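# Move the blue carton from wall shelf to desk

## Task

Pull the blue carton out from among the cartons lined up on the wall shelf and set it down on the desk. The brown cartons have to stay exactly where they were, neither moved nor rotated. The robot must not tip over or finish leaning. The carton has to rest on the desk by itself, not be held there by the robot. At the end, open the gripper and move the robot away.

## Robot and tools

Robot: a wheeled base (drives forward/back and turns in place, no sideways motion) carrying a lifting column with a tilting head and two 6-joint arms, each ending in a two-finger gripper. Shoulder height S = 0.90 m + column_m. Folded, the robot is 0.73 m long, 0.62 m wide, S + 0.43 m tall, and its front sits 0.40 m ahead of the column. Grip force is reduced here: each finger pad squeezes only about 13 to 25 N, so a carton can slip.

Frames: the base frame has its origin on the floor under the column, between the drive wheels; x forward, y left, z up. left_hand and right_hand are reported in it: the point where the fingers meet (tips 8 mm further), with quat_wxyz mapping (0,0,1) onto the finger direction; the hand's y axis runs along the opening. Odometry is the base frame as it was at the start of the scene; it counts wheel turns, so slip looks like travel. Heading is positive to the left, within -3.142 to 3.142.

execute_actions: arguments actions (a list holding one action, or empty to just read state and images) and cameras (list from cam_head_left, cam_head_right, cam_left_wrist, cam_right_wrist, nav_camera, all; null or omitted means all, [] means none). An action may contain:
- base: one command, a relative offset from where the base is now. {"translate_m": d} drives d metres, forward positive, range -3 to 3. {"rotate_rad": d} turns d radians on the spot, left (counter-clockwise from above) positive, range -3.2 to 3.2. A move needing over 8.667 s at its top speed is refused.
- joints: a dictionary of absolute targets by name, not offsets. column_m 0 to 0.8 m; head_tilt_rad -0.61 to 1.308 (positive looks down); left_/right_joint1_rad -2.879 to 2.879; joint2 0 to 3.141; joint3 0 to 3.019; joint4 -1.692 to 1.57; joint5 -1.57 to 1.57 (positive swings the hand to the robot's right); joint6 -2.094 to 2.094 (positive rolls clockwise viewed from behind the hand); left_/right_gripper_m 0 (closed) to 0.093 m, fingertip gap. Joints not named may still be chasing older targets.
- speeds: lowers top speed for this action only: translate_m 0.05 to 0.8 m/s, rotate_rad 0.1 to 1 rad/s (defaults are the maxima). It does not slow arms.
A bad key or out-of-range value rejects the whole call with no motion. If a result reports a stop, the remaining motion calls in the same reply are skipped. No action runs over 15 s.

wait(seconds 0 to 10) lets the scene run and returns state and images. zoom_image(camera, region [x0, y0, x1, y1] in pixels, at most 504 by 504) enlarges part of that camera's latest image. read_manual(section "licences") gives licence text only. finished_scene(scene) ends the scene for good; do it only once the carton sits freely on the desk and the hand is open and clear.

Arm geometry (rough): with joint1 at -1.57 (left) or 1.57 (right) and joints 5, 6 at 0, the arm moves in a vertical plane 0.23 m to that side of the column. Let a = j2 - 0.35, b = 1.05 + j2 - j3, c = b - j4 (c = 1.57 means fingers straight down). Hand is 0.12 + 0.39 sin a + 0.38 cos b + 0.25 cos c ahead of the column and S + 0.39 cos a - 0.38 sin b - 0.25 sin c above the floor. E.g. j2, j3, j4 = 0.93, 0.78, 0.14 gives 0.60 m ahead, 0.25 m below S. Real hands sag lower and closer by up to ~5 cm (~12 cm with heavy or far loads); trust the reported hand position. Reach is about 1 m from the shoulder. Light loads (up to 0.3 kg) can be held out to 0.6 m ahead, from 0.14 m above S to 0.7 m below S, and up to 0.2 kg even with fingers only 0.35 rad below horizontal.

Gripper: fingers 7 cm long; outer width is opening +1 cm at tips, +5 cm at base; body 10 cm wide, 7 cm thick; wrist camera sticks out 11 cm on one side. To grasp, command an opening smaller than the object; off_target is then expected. An opening staying 0.002 m or more above target means something is held.

Friction: targets within ~0.03 rad (0.08 for joints 2 and 3) of the current reading may not move at all. For gentle contact, step about 0.05 rad per call from the last target.

Result lines: joint_positions; left_hand/right_hand; base_status and joint_status (done, off_target, contact_stop, time_out, not_followed, limit_stop_at_motor_heat); "joint command not followed" with a cause line when the self-collision check withholds arm targets (back each moved joint off at least 0.05 rad, or move the other arm); on_its_own for things not commanded, where "held at" is a held target; motor_effort for left_wheel and right_wheel only (percent, peak in brackets, positive pushes forward); wheel_motors_off; base_tilt in degrees (forward, right); turned_by_wheels vs turned_by_imu (a gap over ~4 % and 0.05 rad means a hit or slip). A blocked arm keeps pushing; send its reported joint positions back as targets to relax it (a loaded arm then sinks slightly).

Column: stops descending with contact_stop when a hand or its load touches down, may overshoot 0.15 to 0.2 m, and then refuses to go down until raised 0.2 m. Base: stops only when a wheel stalls; back off 0.05 m before retrying or turning. A surface higher than 0.30 m can slide over the housing into the column. Pushing hard for ~3 s cuts wheel power for 2 s.

Avoid: knocking or twisting the brown cartons, dropping or slamming the blue one, tipping or leaning the robot, arms striking or pressing on each other, arms moving with column_m below 0.3, long hard pushes (motor heat: warning from 85 °C, arm goes limp at 100 °C).

Each tool is called after "Call:" as name(argument=value, ...), one argument or row to a line, values as JSON.

## Session

I'll start by looking at the current state of the scene.

Call:
execute_actions(
  actions=[],
)

Scene clock: 0.00 s.
base_odometry: x=+0.000 y=+0.000 heading=+0.000 (m, m, rad; odometry frame)
turned_by_wheels: +0.000 (rad since the last result)
turned_by_imu: +0.000 (rad since the last result)
base_tilt: forward=+0.2 right=-0.2 (deg)
base_status: not commanded
joint_positions: column_m=+0.553 head_tilt_rad=+0.873 left_joint1_rad=-1.594 left_joint2_rad=+0.868 left_joint3_rad=+0.403 left_joint4_rad=-0.941 left_joint5_rad=+0.025 left_joint6_rad=-0.061 left_gripper_m=+0.095 right_joint1_rad=+1.555 right_joint2_rad=+0.873 right_joint3_rad=+0.370 right_joint4_rad=-0.911 right_joint5_rad=+0.009 right_joint6_rad=-0.086 right_gripper_m=+0.094
joint_status: not commanded
wheel_motors_off: 0
motor_effort: left_wheel=+3 right_wheel=+2 (%)
left_hand: x=+0.1481 y=+0.2154 z=+1.2521 quat_wxyz=(+0.428, +0.023, -0.904, +0.005) (m; base frame)
right_hand: x=+0.1342 y=-0.2302 z=+1.2519 quat_wxyz=(+0.431, +0.034, -0.902, -0.010) (m; base frame)
pictures: cam_head_left, cam_head_right, cam_left_wrist, cam_right_wrist, nav_camera
Images, in order (width x height): cam_head_left 896x504, cam_head_right 896x504, cam_left_wrist 504x504, cam_right_wrist 504x504, nav_camera 896x504.

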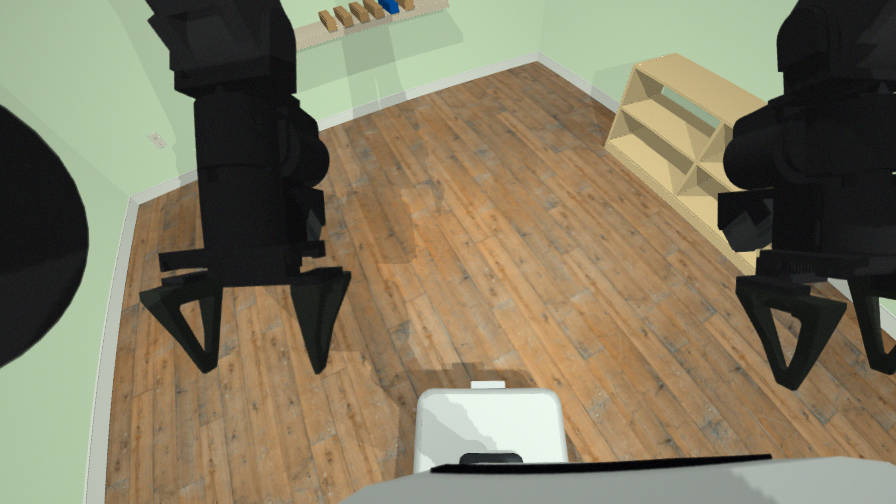

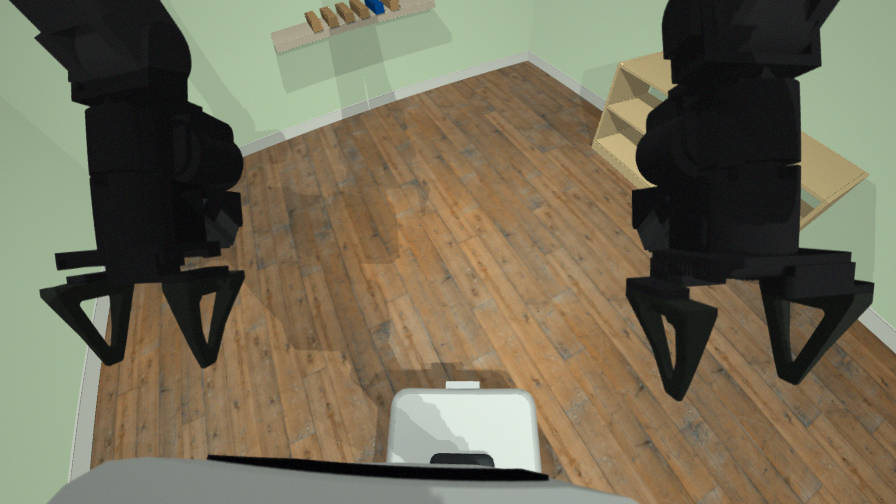

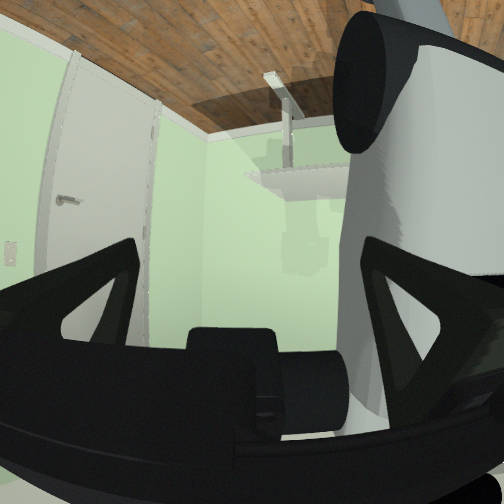

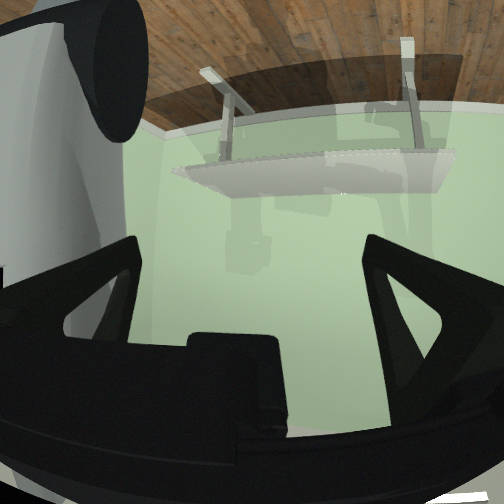

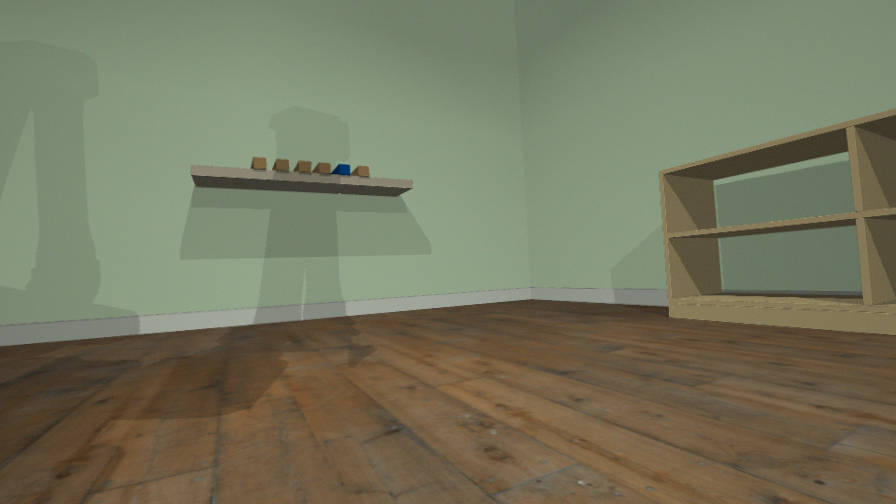

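Call:
zoom_image(
  camera="nav_camera",
  region=[170, 120, 450, 280],
)

Call:
zoom_image(
  camera="cam_head_right",
  region=[250, 0, 470, 80],
)

Region (170, 120, 450, 280) of nav_camera's 896x504 image, scaled by 1.800, with more detail than that image has; it fills the top 288 rows of this view, and the rest is white.

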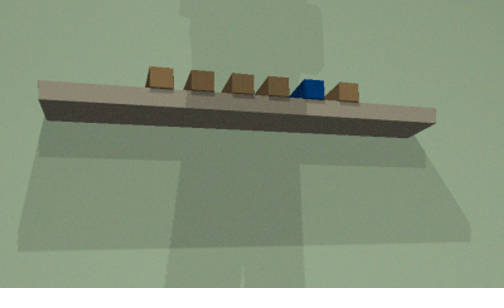

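Region (250, 0, 470, 80) of cam_head_right's 896x504 image, scaled by 2.291, with more detail than that image has; it fills the top 183 rows of this view, and the rest is white.

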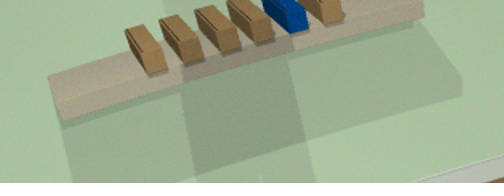

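Call:
execute_actions(
  actions=[
    {"base": {"translate_m": 1.15}, "joints": {"head_tilt_rad": 0.5}},
  ],
  cameras=["cam_head_left", "cam_head_right", "nav_camera"],
)

Scene clock: 75.30 s.
base_odometry: x=+1.150 y=+0.000 heading=+0.000 (m, m, rad; odometry frame)
turned_by_wheels: +0.000 (rad since the last result)
turned_by_imu: +0.001 (rad since the last result)
base_tilt: forward=+0.3 right=-0.2 (deg)
base_status: done
joint_positions: column_m=+0.553 head_tilt_rad=+0.518 left_joint1_rad=-1.594 left_joint2_rad=+0.868 left_joint3_rad=+0.404 left_joint4_rad=-0.941 left_joint5_rad=+0.025 left_joint6_rad=-0.061 left_gripper_m=+0.095 right_joint1_rad=+1.555 right_joint2_rad=+0.873 right_joint3_rad=+0.371 right_joint4_rad=-0.911 right_joint5_rad=+0.009 right_joint6_rad=-0.086 right_gripper_m=+0.094
joint_status: all done
wheel_motors_off: 0
motor_effort: left_wheel=+1(60) right_wheel=+0(39) (%)
left_hand: x=+0.1485 y=+0.2154 z=+1.2520 quat_wxyz=(+0.427, +0.023, -0.904, +0.005) (m; base frame)
right_hand: x=+0.1344 y=-0.2302 z=+1.2518 quat_wxyz=(+0.431, +0.034, -0.902, -0.010) (m; base frame)
pictures: cam_head_left, cam_head_right, nav_camera
camera_calibration (this result's frames):
cam_head_left: T_world_to_cam=[[0.0488715, -0.997664, -0.0477391, 0.1189], [-0.570016, 0.0113894, -0.821555, 1.29939], [0.820179, 0.0673626, -0.568128, 0.760101], [0, 0, 0, 1]] pos_world=[0.111444, 0.0526205, 1.50503]
cam_head_right: T_world_to_cam=[[0.0425203, -0.997037, -0.064108, 0.0493842], [-0.590602, 0.0266709, -0.806522, 1.28003], [0.805842, 0.0721559, -0.587718, 0.796668], [0, 0, 0, 1]] pos_world=[0.111902, -0.0423861, 1.50376]
Images, in order (width x height): cam_head_left 896x504, cam_head_right 896x504, nav_camera 896x504.

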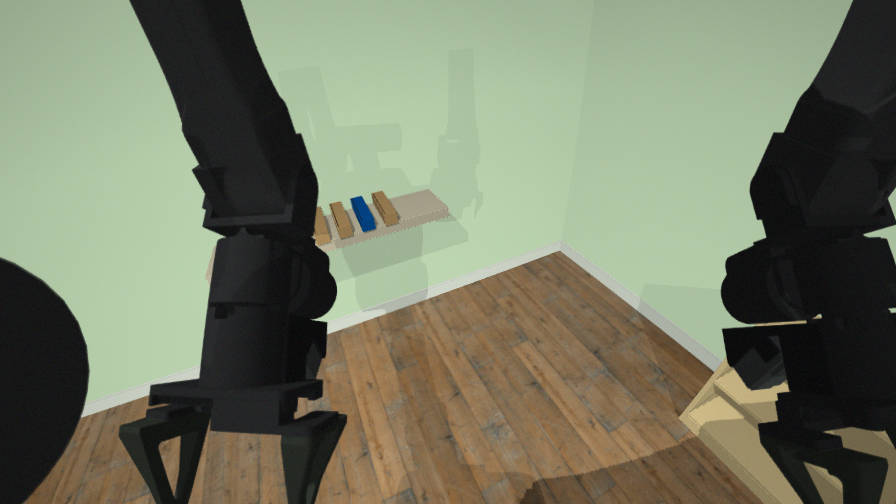

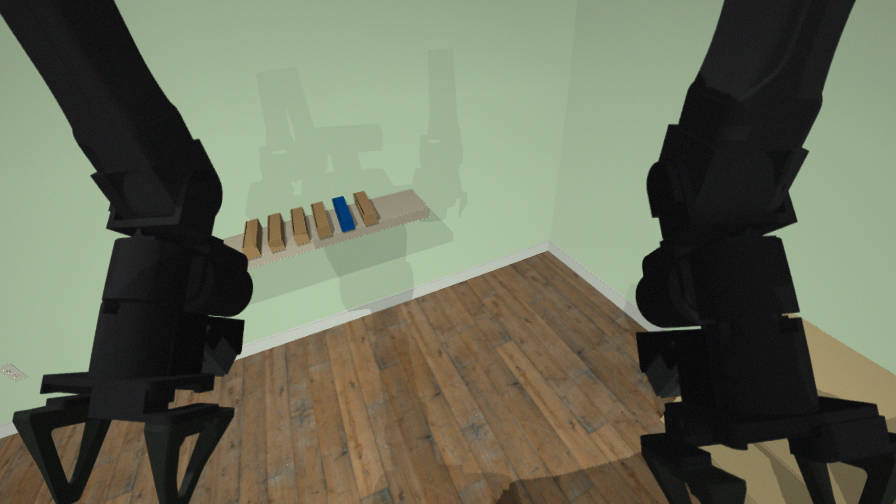

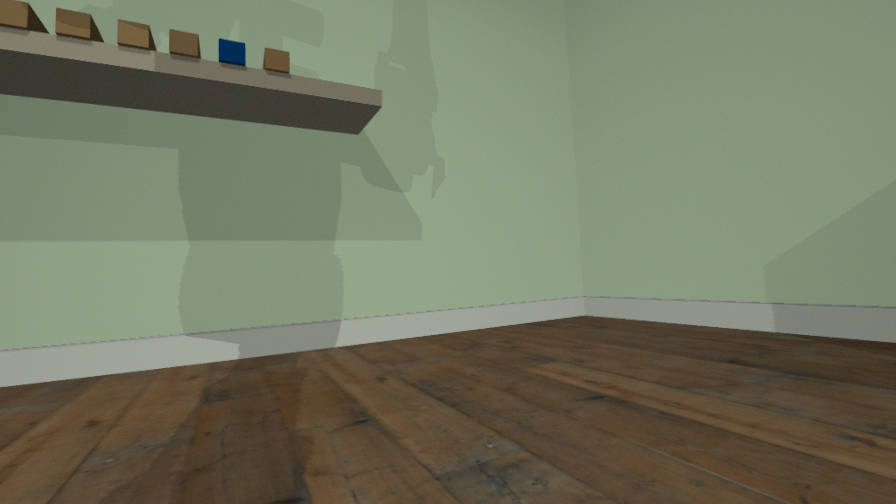

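Call:
zoom_image(
  camera="cam_head_right",
  region=[220, 170, 460, 290],
)

Call:
zoom_image(
  camera="cam_head_left",
  region=[300, 170, 480, 270],
)

Call:
zoom_image(
  camera="nav_camera",
  region=[0, 0, 420, 160],
)

Region (220, 170, 460, 290) of cam_head_right's 896x504 image, scaled by 2.100, with more detail than that image has.

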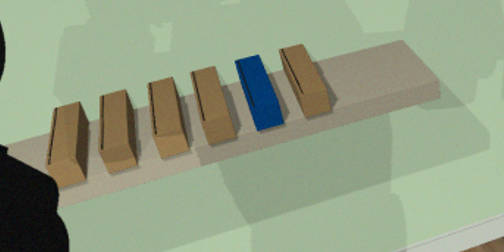

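Region (300, 170, 480, 270) of cam_head_left's 896x504 image, scaled by 2.800, with more detail than that image has.

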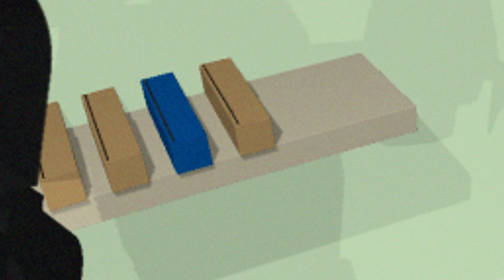

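Region (0, 0, 420, 160) of nav_camera's 896x504 image, scaled by 1.200, with more detail than that image has; it fills the top 192 rows of this view, and the rest is white.

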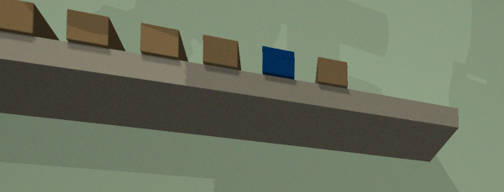

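Call:
zoom_image(
  camera="cam_head_right",
  region=[230, 230, 630, 380],
)

Call:
zoom_image(
  camera="cam_head_left",
  region=[320, 220, 720, 380],
)

Region (230, 230, 630, 380) of cam_head_right's 896x504 image, scaled by 1.260, with more detail than that image has; it fills the top 189 rows of this view, and the rest is white.

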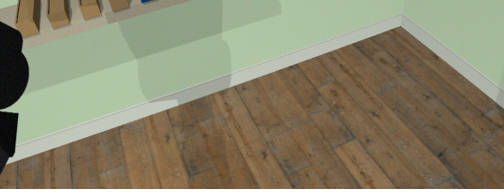

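Region (320, 220, 720, 380) of cam_head_left's 896x504 image, scaled by 1.260, with more detail than that image has; it fills the top 202 rows of this view, and the rest is white.

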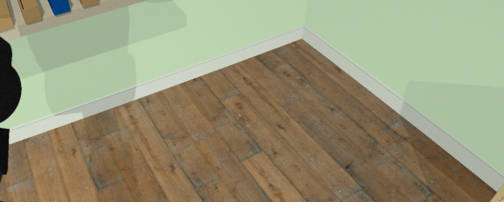

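Call:
execute_actions(
  actions=[
    {"base": {"rotate_rad": 0.513}, "joints": {"head_tilt_rad": 0.6, "right_joint1_rad": 1.57, "right_joint2_rad": 1.6, "right_joint3_rad": 1.145, "right_joint4_rad": 0.155, "right_joint5_rad": 0.0, "right_joint6_rad": 0.03}},
  ],
  cameras=["cam_head_left", "cam_head_right", "nav_camera", "cam_right_wrist"],
)

Scene clock: 197.30 s.
base_odometry: x=+1.150 y=+0.000 heading=+0.512 (m, m, rad; odometry frame)
turned_by_wheels: +0.512 (rad since the last result)
turned_by_imu: +0.514 (rad since the last result)
base_tilt: forward=+0.2 right=-0.2 (deg)
base_status: done
joint_positions: column_m=+0.553 head_tilt_rad=+0.603 left_joint1_rad=-1.594 left_joint2_rad=+0.868 left_joint3_rad=+0.404 left_joint4_rad=-0.941 left_joint5_rad=+0.025 left_joint6_rad=-0.061 left_gripper_m=+0.095 right_joint1_rad=+1.569 right_joint2_rad=+1.588 right_joint3_rad=+1.147 right_joint4_rad=+0.149 right_joint5_rad=+0.002 right_joint6_rad=+0.021 right_gripper_m=+0.094
joint_status: all done
wheel_motors_off: 0
motor_effort: left_wheel=-6(63) right_wheel=+6(43) (%)
left_hand: x=+0.1485 y=+0.2154 z=+1.2520 quat_wxyz=(+0.427, +0.023, -0.904, +0.005) (m; base frame)
right_hand: x=+0.5759 y=-0.2270 z=+0.9599 quat_wxyz=(-0.116, -0.011, -0.993, +0.000) (m; base frame)
pictures: cam_head_left, cam_head_right, cam_right_wrist, nav_camera
camera_calibration (this result's frames):
cam_head_left: T_world_to_cam=[[0.04461, -0.997664, -0.0517435, 0.125278], [-0.638184, 0.0113894, -0.7698, 1.22312], [0.768591, 0.0673626, -0.636184, 0.867453], [0, 0, 0, 1]] pos_world=[0.108272, 0.0526205, 1.4999]
cam_head_right: T_world_to_cam=[[0.0368823, -0.997037, -0.0675093, 0.0549024], [-0.657409, 0.0266709, -0.753062, 1.20107], [0.752631, 0.0721559, -0.654477, 0.902104], [0, 0, 0, 1]] pos_world=[0.10862, -0.0423861, 1.49859]
cam_right_wrist: T_world_to_cam=[[-0.0147673, -0.999865, 0.00725431, -0.227407], [-0.916786, 0.0164354, 0.399041, 0.150992], [-0.399106, -0.000757917, -0.916905, 1.23092], [0, 0, 0, 1]] pos_world=[0.626336, -0.228925, 1.07003]
Images, in order (width x height): cam_head_left 896x504, cam_head_right 896x504, cam_right_wrist 504x504, nav_camera 896x504.

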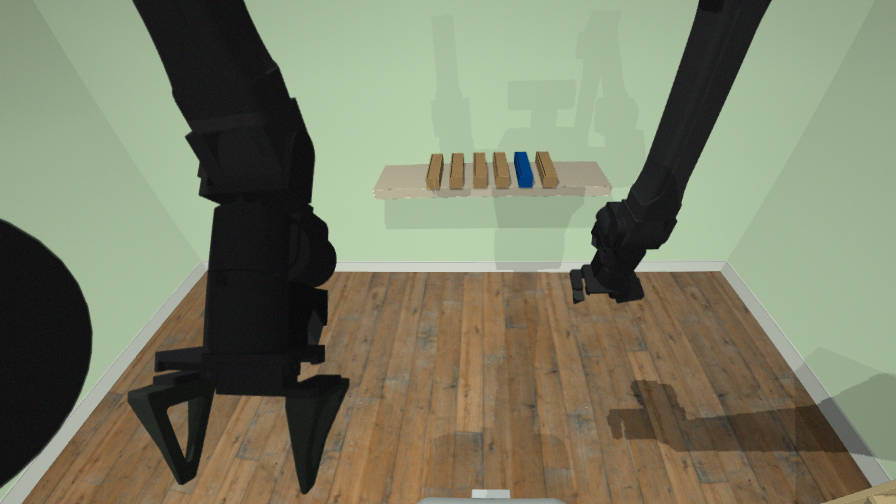

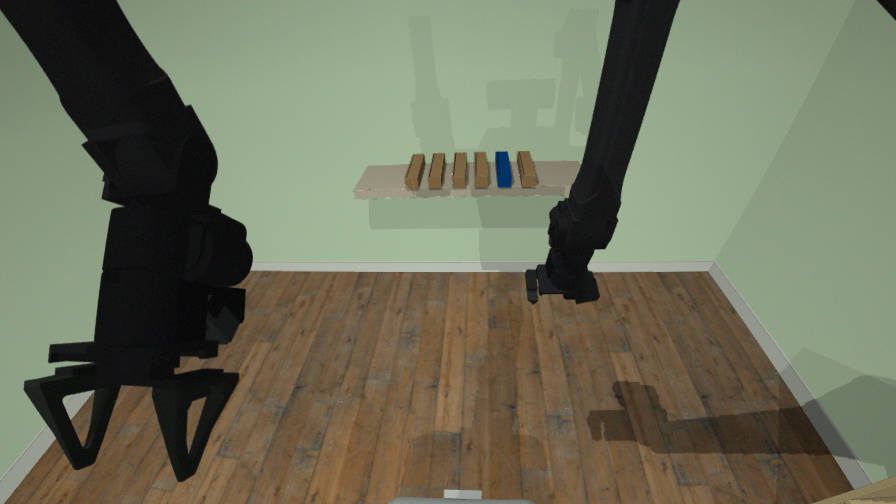

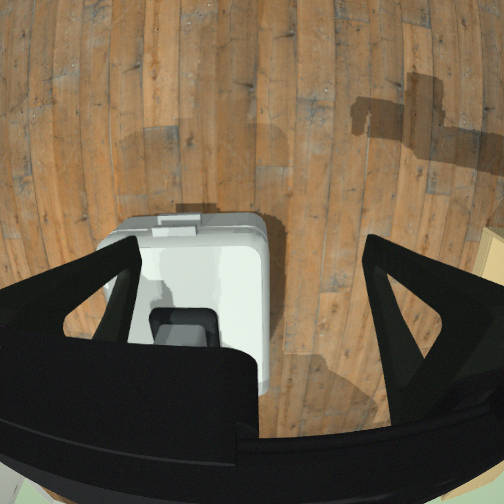

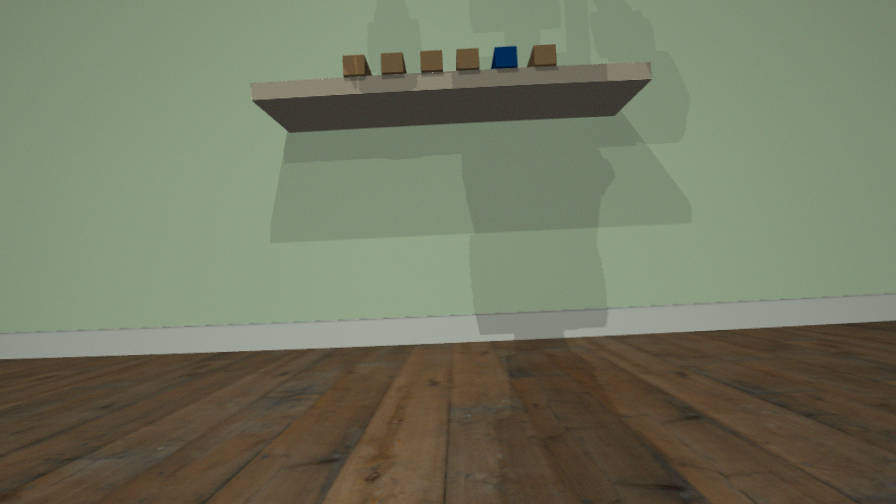

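Call:
zoom_image(
  camera="cam_head_left",
  region=[410, 140, 620, 210],
)

Call:
zoom_image(
  camera="cam_head_right",
  region=[390, 140, 600, 210],
)

Call:
zoom_image(
  camera="nav_camera",
  region=[400, 30, 680, 140],
)

Region (410, 140, 620, 210) of cam_head_left's 896x504 image, scaled by 2.400, with more detail than that image has.

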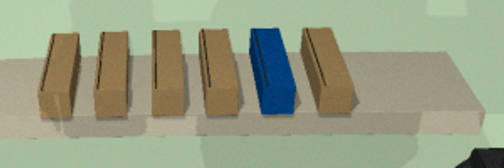

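Region (390, 140, 600, 210) of cam_head_right's 896x504 image, scaled by 2.400, with more detail than that image has.

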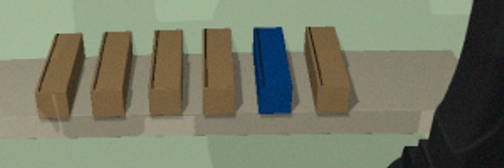

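Region (400, 30, 680, 140) of nav_camera's 896x504 image, scaled by 1.800, with more detail than that image has; it fills the top 198 rows of this view, and the rest is white.

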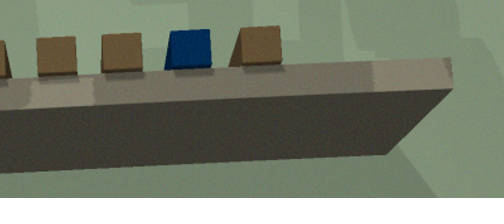

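Call:
execute_actions(
  actions=[
    {"base": {"translate_m": 0.9}, "joints": {"head_tilt_rad": 0.85}},
  ],
  cameras=["cam_head_left", "cam_head_right", "cam_right_wrist"],
)

Scene clock: 241.77 s.
base_odometry: x=+1.935 y=+0.441 heading=+0.513 (m, m, rad; odometry frame)
turned_by_wheels: +0.001 (rad since the last result)
turned_by_imu: +0.002 (rad since the last result)
base_tilt: forward=+0.2 right=-0.2 (deg)
base_status: done
joint_positions: column_m=+0.553 head_tilt_rad=+0.852 left_joint1_rad=-1.594 left_joint2_rad=+0.868 left_joint3_rad=+0.405 left_joint4_rad=-0.941 left_joint5_rad=+0.025 left_joint6_rad=-0.061 left_gripper_m=+0.095 right_joint1_rad=+1.569 right_joint2_rad=+1.589 right_joint3_rad=+1.149 right_joint4_rad=+0.149 right_joint5_rad=+0.002 right_joint6_rad=+0.021 right_gripper_m=+0.094
joint_status: all done
wheel_motors_off: 0
motor_effort: left_wheel=+1(66) right_wheel=-1(52) (%)
left_hand: x=+0.1491 y=+0.2154 z=+1.2518 quat_wxyz=(+0.427, +0.023, -0.904, +0.005) (m; base frame)
right_hand: x=+0.5767 y=-0.2270 z=+0.9598 quat_wxyz=(-0.116, -0.011, -0.993, +0.000) (m; base frame)
pictures: cam_head_left, cam_head_right, cam_right_wrist
camera_calibration (this result's frames):
cam_head_left: T_world_to_cam=[[0.0305126, -0.997664, -0.0611263, 0.140427], [-0.80792, 0.0113894, -0.589182, 0.953551], [0.588502, 0.0673626, -0.805685, 1.1374], [0, 0, 0, 1]] pos_world=[0.0967446, 0.0526205, 1.48679]
cam_head_right: T_world_to_cam=[[0.0191445, -0.997037, -0.0745071, 0.0665622], [-0.822438, 0.0266709, -0.568229, 0.924776], [0.568533, 0.0721559, -0.81949, 1.16534], [0, 0, 0, 1]] pos_world=[0.09676, -0.0423861, 1.48543]
cam_right_wrist: T_world_to_cam=[[-0.0147737, -0.999865, 0.00723847, -0.227377], [-0.917242, 0.0164341, 0.397991, 0.152971], [-0.398056, -0.000759625, -0.917361, 1.23102], [0, 0, 0, 1]] pos_world=[0.626967, -0.228926, 1.07005]
Images, in order (width x height): cam_head_left 896x504, cam_head_right 896x504, cam_right_wrist 504x504.

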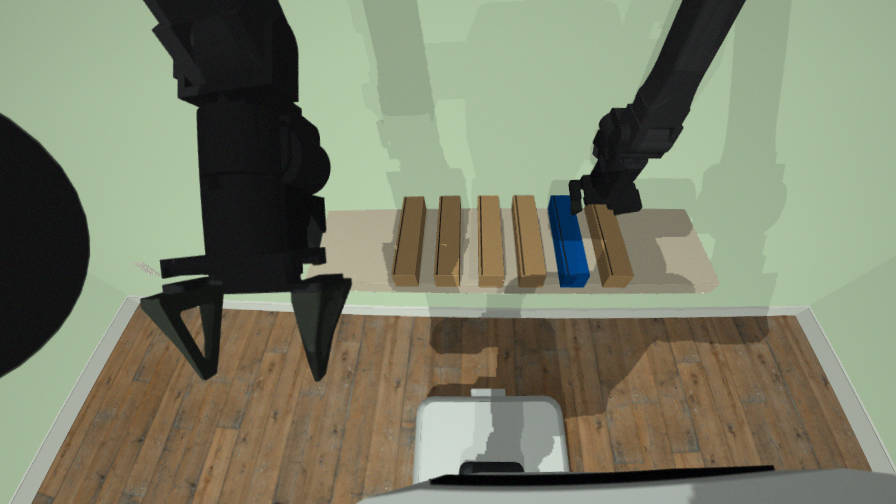

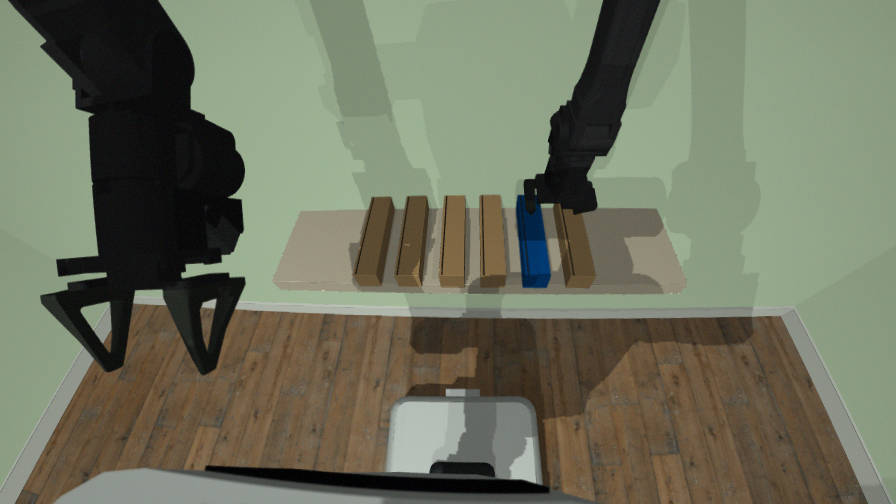

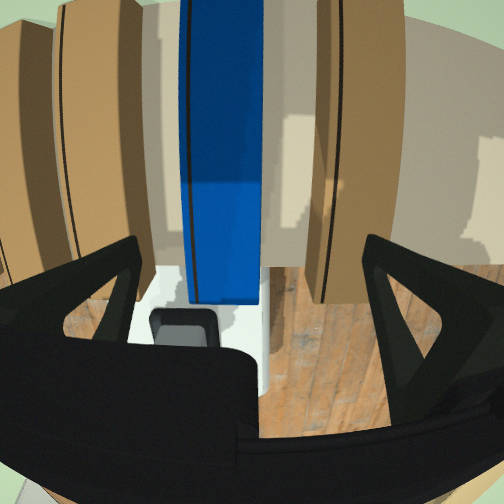

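Call:
zoom_image(
  camera="cam_right_wrist",
  region=[100, 180, 400, 340],
)

Call:
zoom_image(
  camera="cam_right_wrist",
  region=[100, 0, 400, 180],
)

Call:
zoom_image(
  camera="cam_head_right",
  region=[460, 150, 660, 310],
)

Call:
zoom_image(
  camera="cam_head_left",
  region=[490, 150, 690, 310],
)

Region (100, 180, 400, 340) of cam_right_wrist's 504x504 image, scaled by 1.680, with more detail than that image has; it fills the top 269 rows of this view, and the rest is white.

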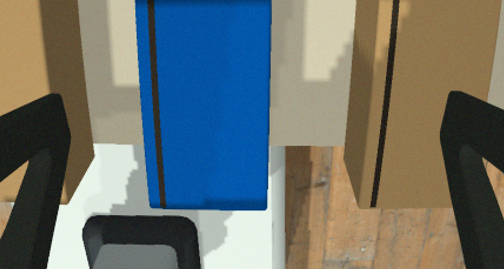

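Region (100, 0, 400, 180) of cam_right_wrist's 504x504 image, scaled by 1.680, with more detail than that image has; it fills the top 302 rows of this view, and the rest is white.

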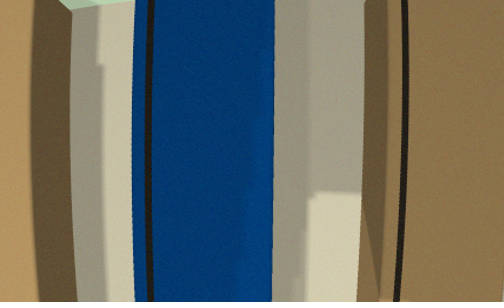

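Region (460, 150, 660, 310) of cam_head_right's 896x504 image, scaled by 2.520, with more detail than that image has; it fills the top 403 rows of this view, and the rest is white.

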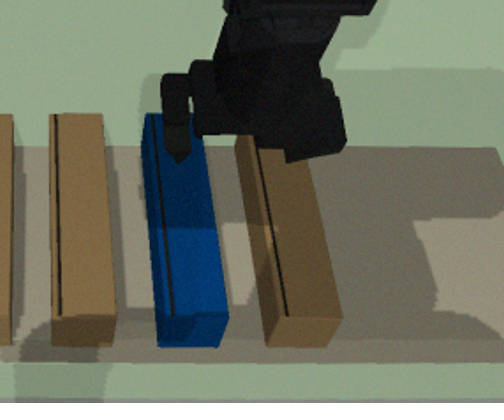

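Region (490, 150, 690, 310) of cam_head_left's 896x504 image, scaled by 2.520, with more detail than that image has; it fills the top 403 rows of this view, and the rest is white.

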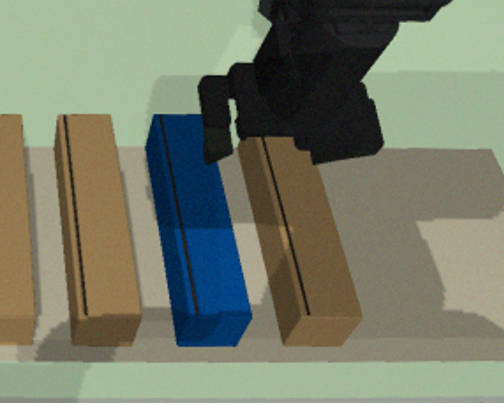

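Call:
execute_actions(
  actions=[
    {"base": {"rotate_rad": 0.034}, "joints": {"column_m": 0.49, "right_joint6_rad": 0.075}},
  ],
  cameras=["cam_head_left", "cam_head_right", "cam_right_wrist"],
)

Scene clock: 297.10 s.
base_odometry: x=+1.935 y=+0.441 heading=+0.544 (m, m, rad; odometry frame)
turned_by_wheels: +0.032 (rad since the last result)
turned_by_imu: +0.033 (rad since the last result)
base_tilt: forward=+0.2 right=-0.1 (deg)
base_status: done
joint_positions: column_m=+0.490 head_tilt_rad=+0.852 left_joint1_rad=-1.594 left_joint2_rad=+0.868 left_joint3_rad=+0.404 left_joint4_rad=-0.941 left_joint5_rad=+0.025 left_joint6_rad=-0.061 left_gripper_m=+0.095 right_joint1_rad=+1.571 right_joint2_rad=+1.589 right_joint3_rad=+1.149 right_joint4_rad=+0.149 right_joint5_rad=+0.002 right_joint6_rad=+0.065 right_gripper_m=+0.094
joint_status: all done
wheel_motors_off: 0
motor_effort: left_wheel=-2(54) right_wheel=+3(45) (%)
left_hand: x=+0.1489 y=+0.2154 z=+1.1884 quat_wxyz=(+0.427, +0.023, -0.904, +0.005) (m; base frame)
right_hand: x=+0.5767 y=-0.2257 z=+0.8964 quat_wxyz=(-0.116, -0.032, -0.993, -0.003) (m; base frame)
pictures: cam_head_left, cam_head_right, cam_right_wrist
camera_calibration (this result's frames):
cam_head_left: T_world_to_cam=[[0.0305126, -0.997664, -0.0611263, 0.136548], [-0.80792, 0.0113894, -0.589182, 0.916163], [0.588502, 0.0673626, -0.805685, 1.08628], [0, 0, 0, 1]] pos_world=[0.0967446, 0.0526205, 1.42333]
cam_head_right: T_world_to_cam=[[0.0191445, -0.997037, -0.074507, 0.0618342], [-0.822438, 0.0266709, -0.568229, 0.888717], [0.568533, 0.0721559, -0.81949, 1.11334], [0, 0, 0, 1]] pos_world=[0.09676, -0.0423861, 1.42197]
cam_right_wrist: T_world_to_cam=[[-0.0564756, -0.998394, -0.00453361, -0.190694], [-0.9159, 0.0500007, 0.39828, 0.184752], [-0.397413, 0.0266454, -0.917253, 1.17852], [0, 0, 0, 1]] pos_world=[0.626805, -0.231027, 1.00655]
Images, in order (width x height): cam_head_left 896x504, cam_head_right 896x504, cam_right_wrist 504x504.

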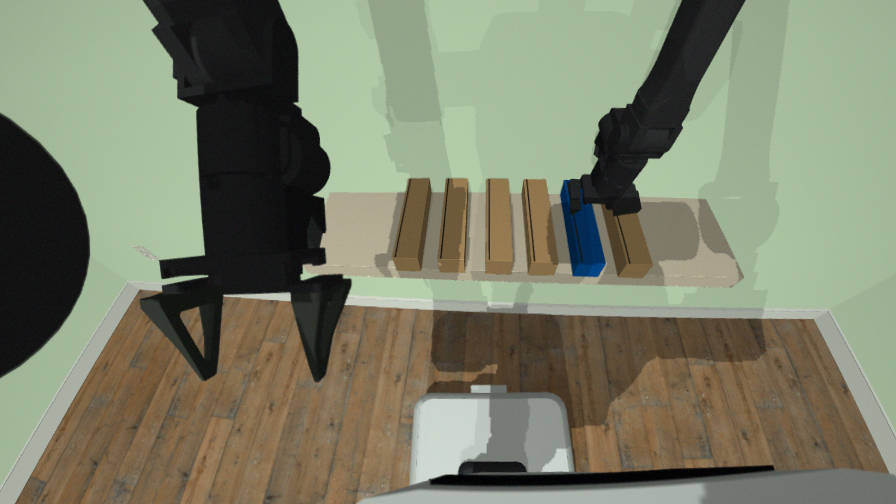

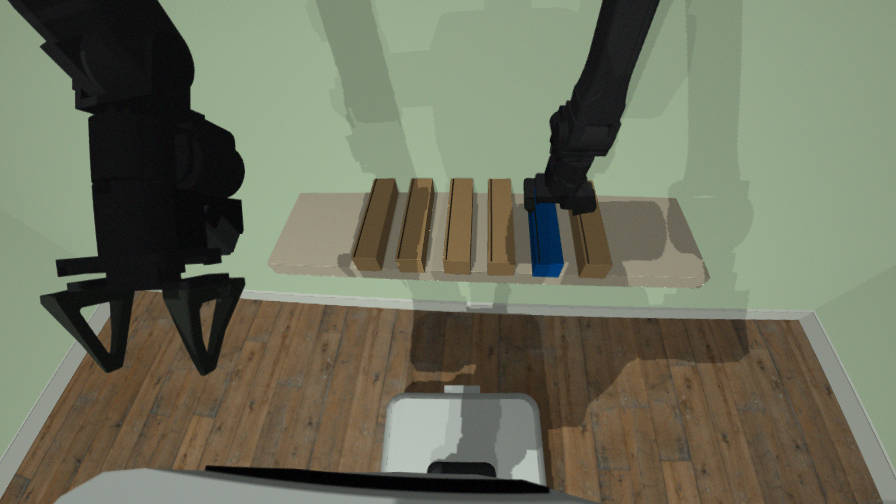

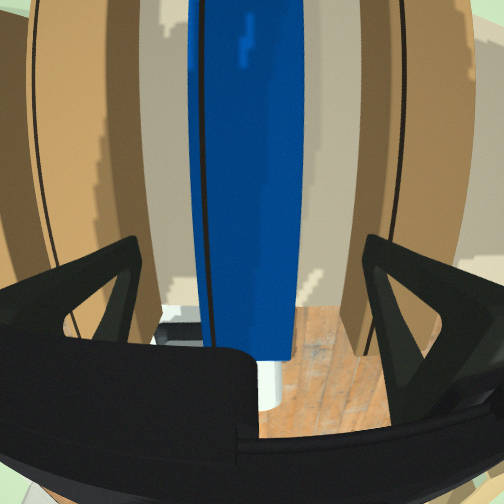

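Call:
zoom_image(
  camera="cam_right_wrist",
  region=[110, 190, 390, 380],
)

Call:
zoom_image(
  camera="cam_right_wrist",
  region=[110, 0, 390, 190],
)

Call:
zoom_image(
  camera="cam_head_right",
  region=[470, 140, 670, 300],
)

Region (110, 190, 390, 380) of cam_right_wrist's 504x504 image, scaled by 1.800, with more detail than that image has; it fills the top 342 rows of this view, and the rest is white.

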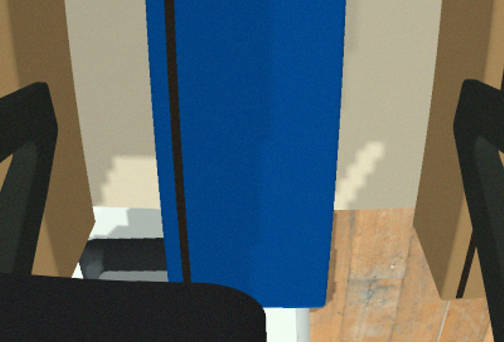

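Region (110, 0, 390, 190) of cam_right_wrist's 504x504 image, scaled by 1.800, with more detail than that image has; it fills the top 342 rows of this view, and the rest is white.

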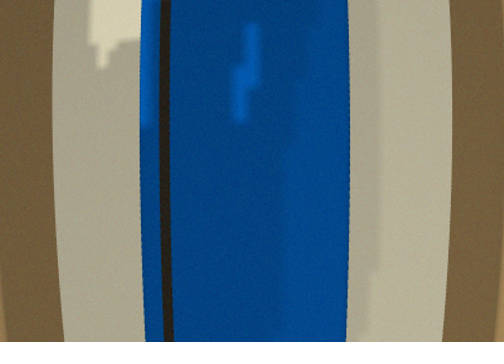

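Region (470, 140, 670, 300) of cam_head_right's 896x504 image, scaled by 2.520, with more detail than that image has; it fills the top 403 rows of this view, and the rest is white.

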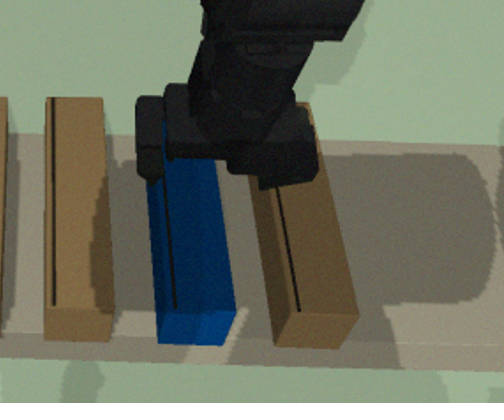

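Call:
execute_actions(
  actions=[
    {"base": {"translate_m": 0.022}, "joints": {"column_m": 0.4, "right_gripper_m": 0.085}},
  ],
  cameras=["cam_head_left", "cam_head_right", "cam_right_wrist", "nav_camera"],
)

Scene clock: 342.07 s.
base_odometry: x=+1.953 y=+0.453 heading=+0.546 (m, m, rad; odometry frame)
turned_by_wheels: +0.001 (rad since the last result)
turned_by_imu: +0.004 (rad since the last result)
base_tilt: forward=+0.2 right=-0.1 (deg)
base_status: done
joint_positions: column_m=+0.400 head_tilt_rad=+0.852 left_joint1_rad=-1.594 left_joint2_rad=+0.868 left_joint3_rad=+0.403 left_joint4_rad=-0.941 left_joint5_rad=+0.025 left_joint6_rad=-0.061 left_gripper_m=+0.095 right_joint1_rad=+1.571 right_joint2_rad=+1.589 right_joint3_rad=+1.148 right_joint4_rad=+0.149 right_joint5_rad=+0.002 right_joint6_rad=+0.065 right_gripper_m=+0.085
joint_status: all done
wheel_motors_off: 0
motor_effort: left_wheel=+2(60) right_wheel=-1(43) (%)
left_hand: x=+0.1483 y=+0.2154 z=+1.0986 quat_wxyz=(+0.427, +0.023, -0.904, +0.005) (m; base frame)
right_hand: x=+0.5762 y=-0.2257 z=+0.8061 quat_wxyz=(-0.116, -0.032, -0.993, -0.003) (m; base frame)
pictures: cam_head_left, cam_head_right, cam_right_wrist, nav_camera
camera_calibration (this result's frames):
cam_head_left: T_world_to_cam=[[0.0305029, -0.997664, -0.0611311, 0.131054], [-0.808013, 0.0113894, -0.589054, 0.862956], [0.588374, 0.0673626, -0.805778, 1.01389], [0, 0, 0, 1]] pos_world=[0.0967363, 0.0526205, 1.33331]
cam_head_right: T_world_to_cam=[[0.0191327, -0.997037, -0.0745101, 0.0551325], [-0.822528, 0.0266709, -0.568099, 0.837393], [0.568403, 0.0721559, -0.81958, 1.03971], [0, 0, 0, 1]] pos_world=[0.0967514, -0.0423861, 1.33195]
cam_right_wrist: T_world_to_cam=[[-0.056479, -0.998394, -0.0044905, -0.191159], [-0.915596, 0.0500007, 0.398978, 0.219555], [-0.398113, 0.0266454, -0.916949, 1.09576], [0, 0, 0, 1]] pos_world=[0.626463, -0.231027, 0.916298]
Images, in order (width x height): cam_head_left 896x504, cam_head_right 896x504, cam_right_wrist 504x504, nav_camera 896x504.

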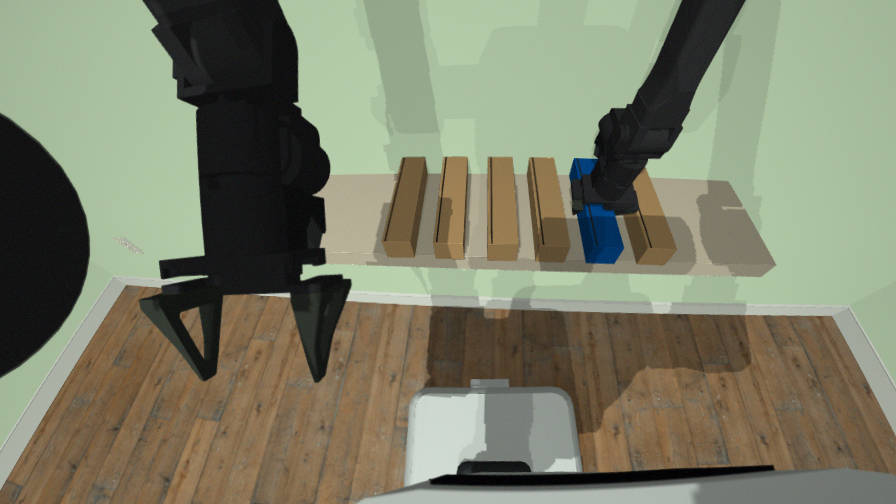

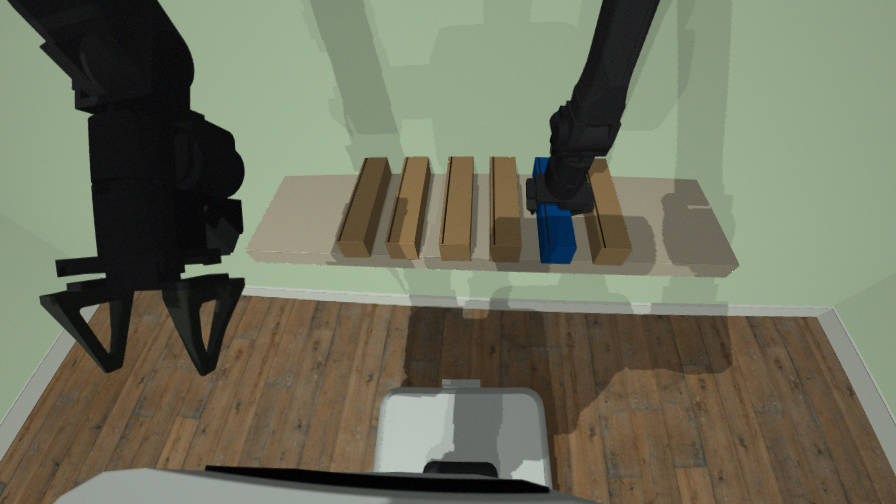

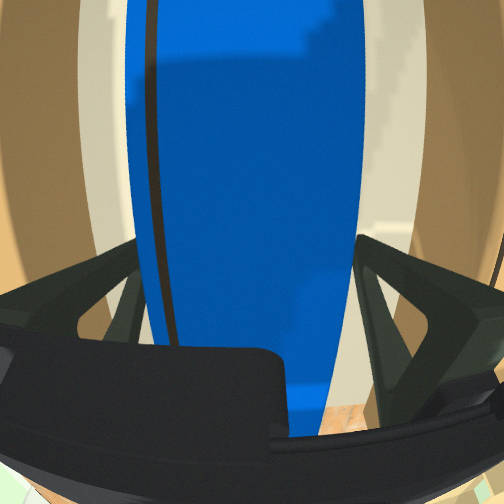

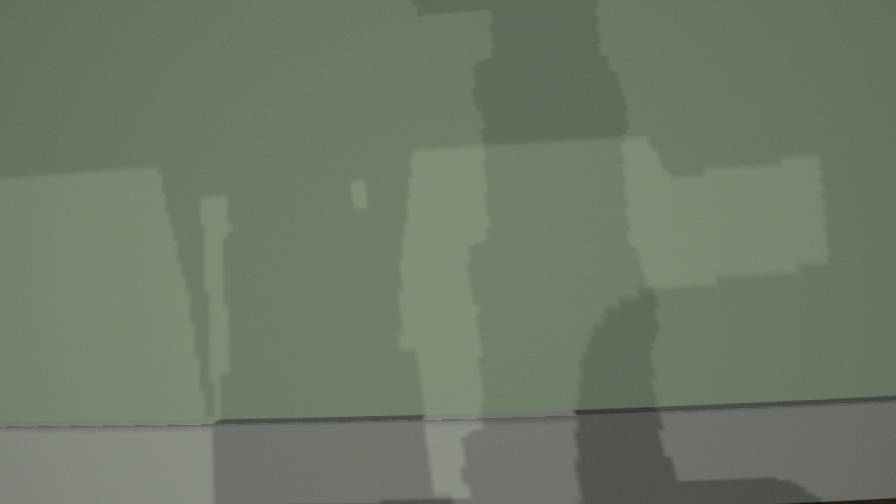

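Call:
execute_actions(
  actions=[
    {"joints": {"right_gripper_m": 0.0}},
  ],
  cameras=["cam_head_right", "cam_right_wrist"],
)

Scene clock: 356.73 s.
base_odometry: x=+1.953 y=+0.453 heading=+0.546 (m, m, rad; odometry frame)
turned_by_wheels: +0.000 (rad since the last result)
turned_by_imu: +0.002 (rad since the last result)
base_tilt: forward=+0.1 right=-0.1 (deg)
base_status: not commanded
joint_positions: column_m=+0.400 head_tilt_rad=+0.852 left_joint1_rad=-1.594 left_joint2_rad=+0.868 left_joint3_rad=+0.403 left_joint4_rad=-0.941 left_joint5_rad=+0.025 left_joint6_rad=-0.061 left_gripper_m=+0.095 right_joint1_rad=+1.571 right_joint2_rad=+1.589 right_joint3_rad=+1.148 right_joint4_rad=+0.149 right_joint5_rad=+0.001 right_joint6_rad=+0.065 right_gripper_m=+0.060
joint_status: right_gripper_m off_target (ended at +0.060, target +0.000)
wheel_motors_off: 0
motor_effort: left_wheel=+2(2) right_wheel=-1(1) (%)
left_hand: x=+0.1483 y=+0.2154 z=+1.0986 quat_wxyz=(+0.427, +0.023, -0.904, +0.005) (m; base frame)
right_hand: x=+0.5762 y=-0.2256 z=+0.8061 quat_wxyz=(-0.116, -0.033, -0.993, -0.003) (m; base frame)
pictures: cam_head_right, cam_right_wrist
camera_calibration (this result's frames):
cam_head_right: T_world_to_cam=[[0.0191327, -0.997037, -0.0745101, 0.0551325], [-0.822528, 0.0266709, -0.568099, 0.837393], [0.568403, 0.0721559, -0.81958, 1.03971], [0, 0, 0, 1]] pos_world=[0.0967515, -0.0423861, 1.33195]
cam_right_wrist: T_world_to_cam=[[-0.056762, -0.998375, -0.00494879, -0.190557], [-0.915582, 0.0500771, 0.399001, 0.219543], [-0.398105, 0.0271791, -0.916937, 1.09586], [0, 0, 0, 1]] pos_world=[0.626461, -0.231026, 0.916296]
Images, in order (width x height): cam_head_right 896x504, cam_right_wrist 504x504.

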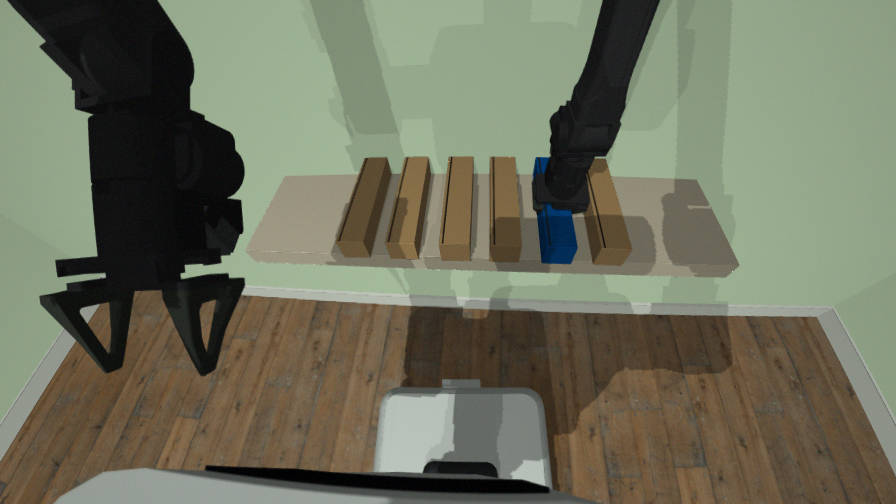

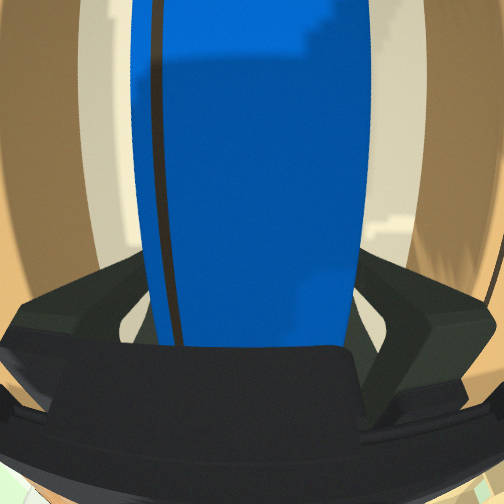

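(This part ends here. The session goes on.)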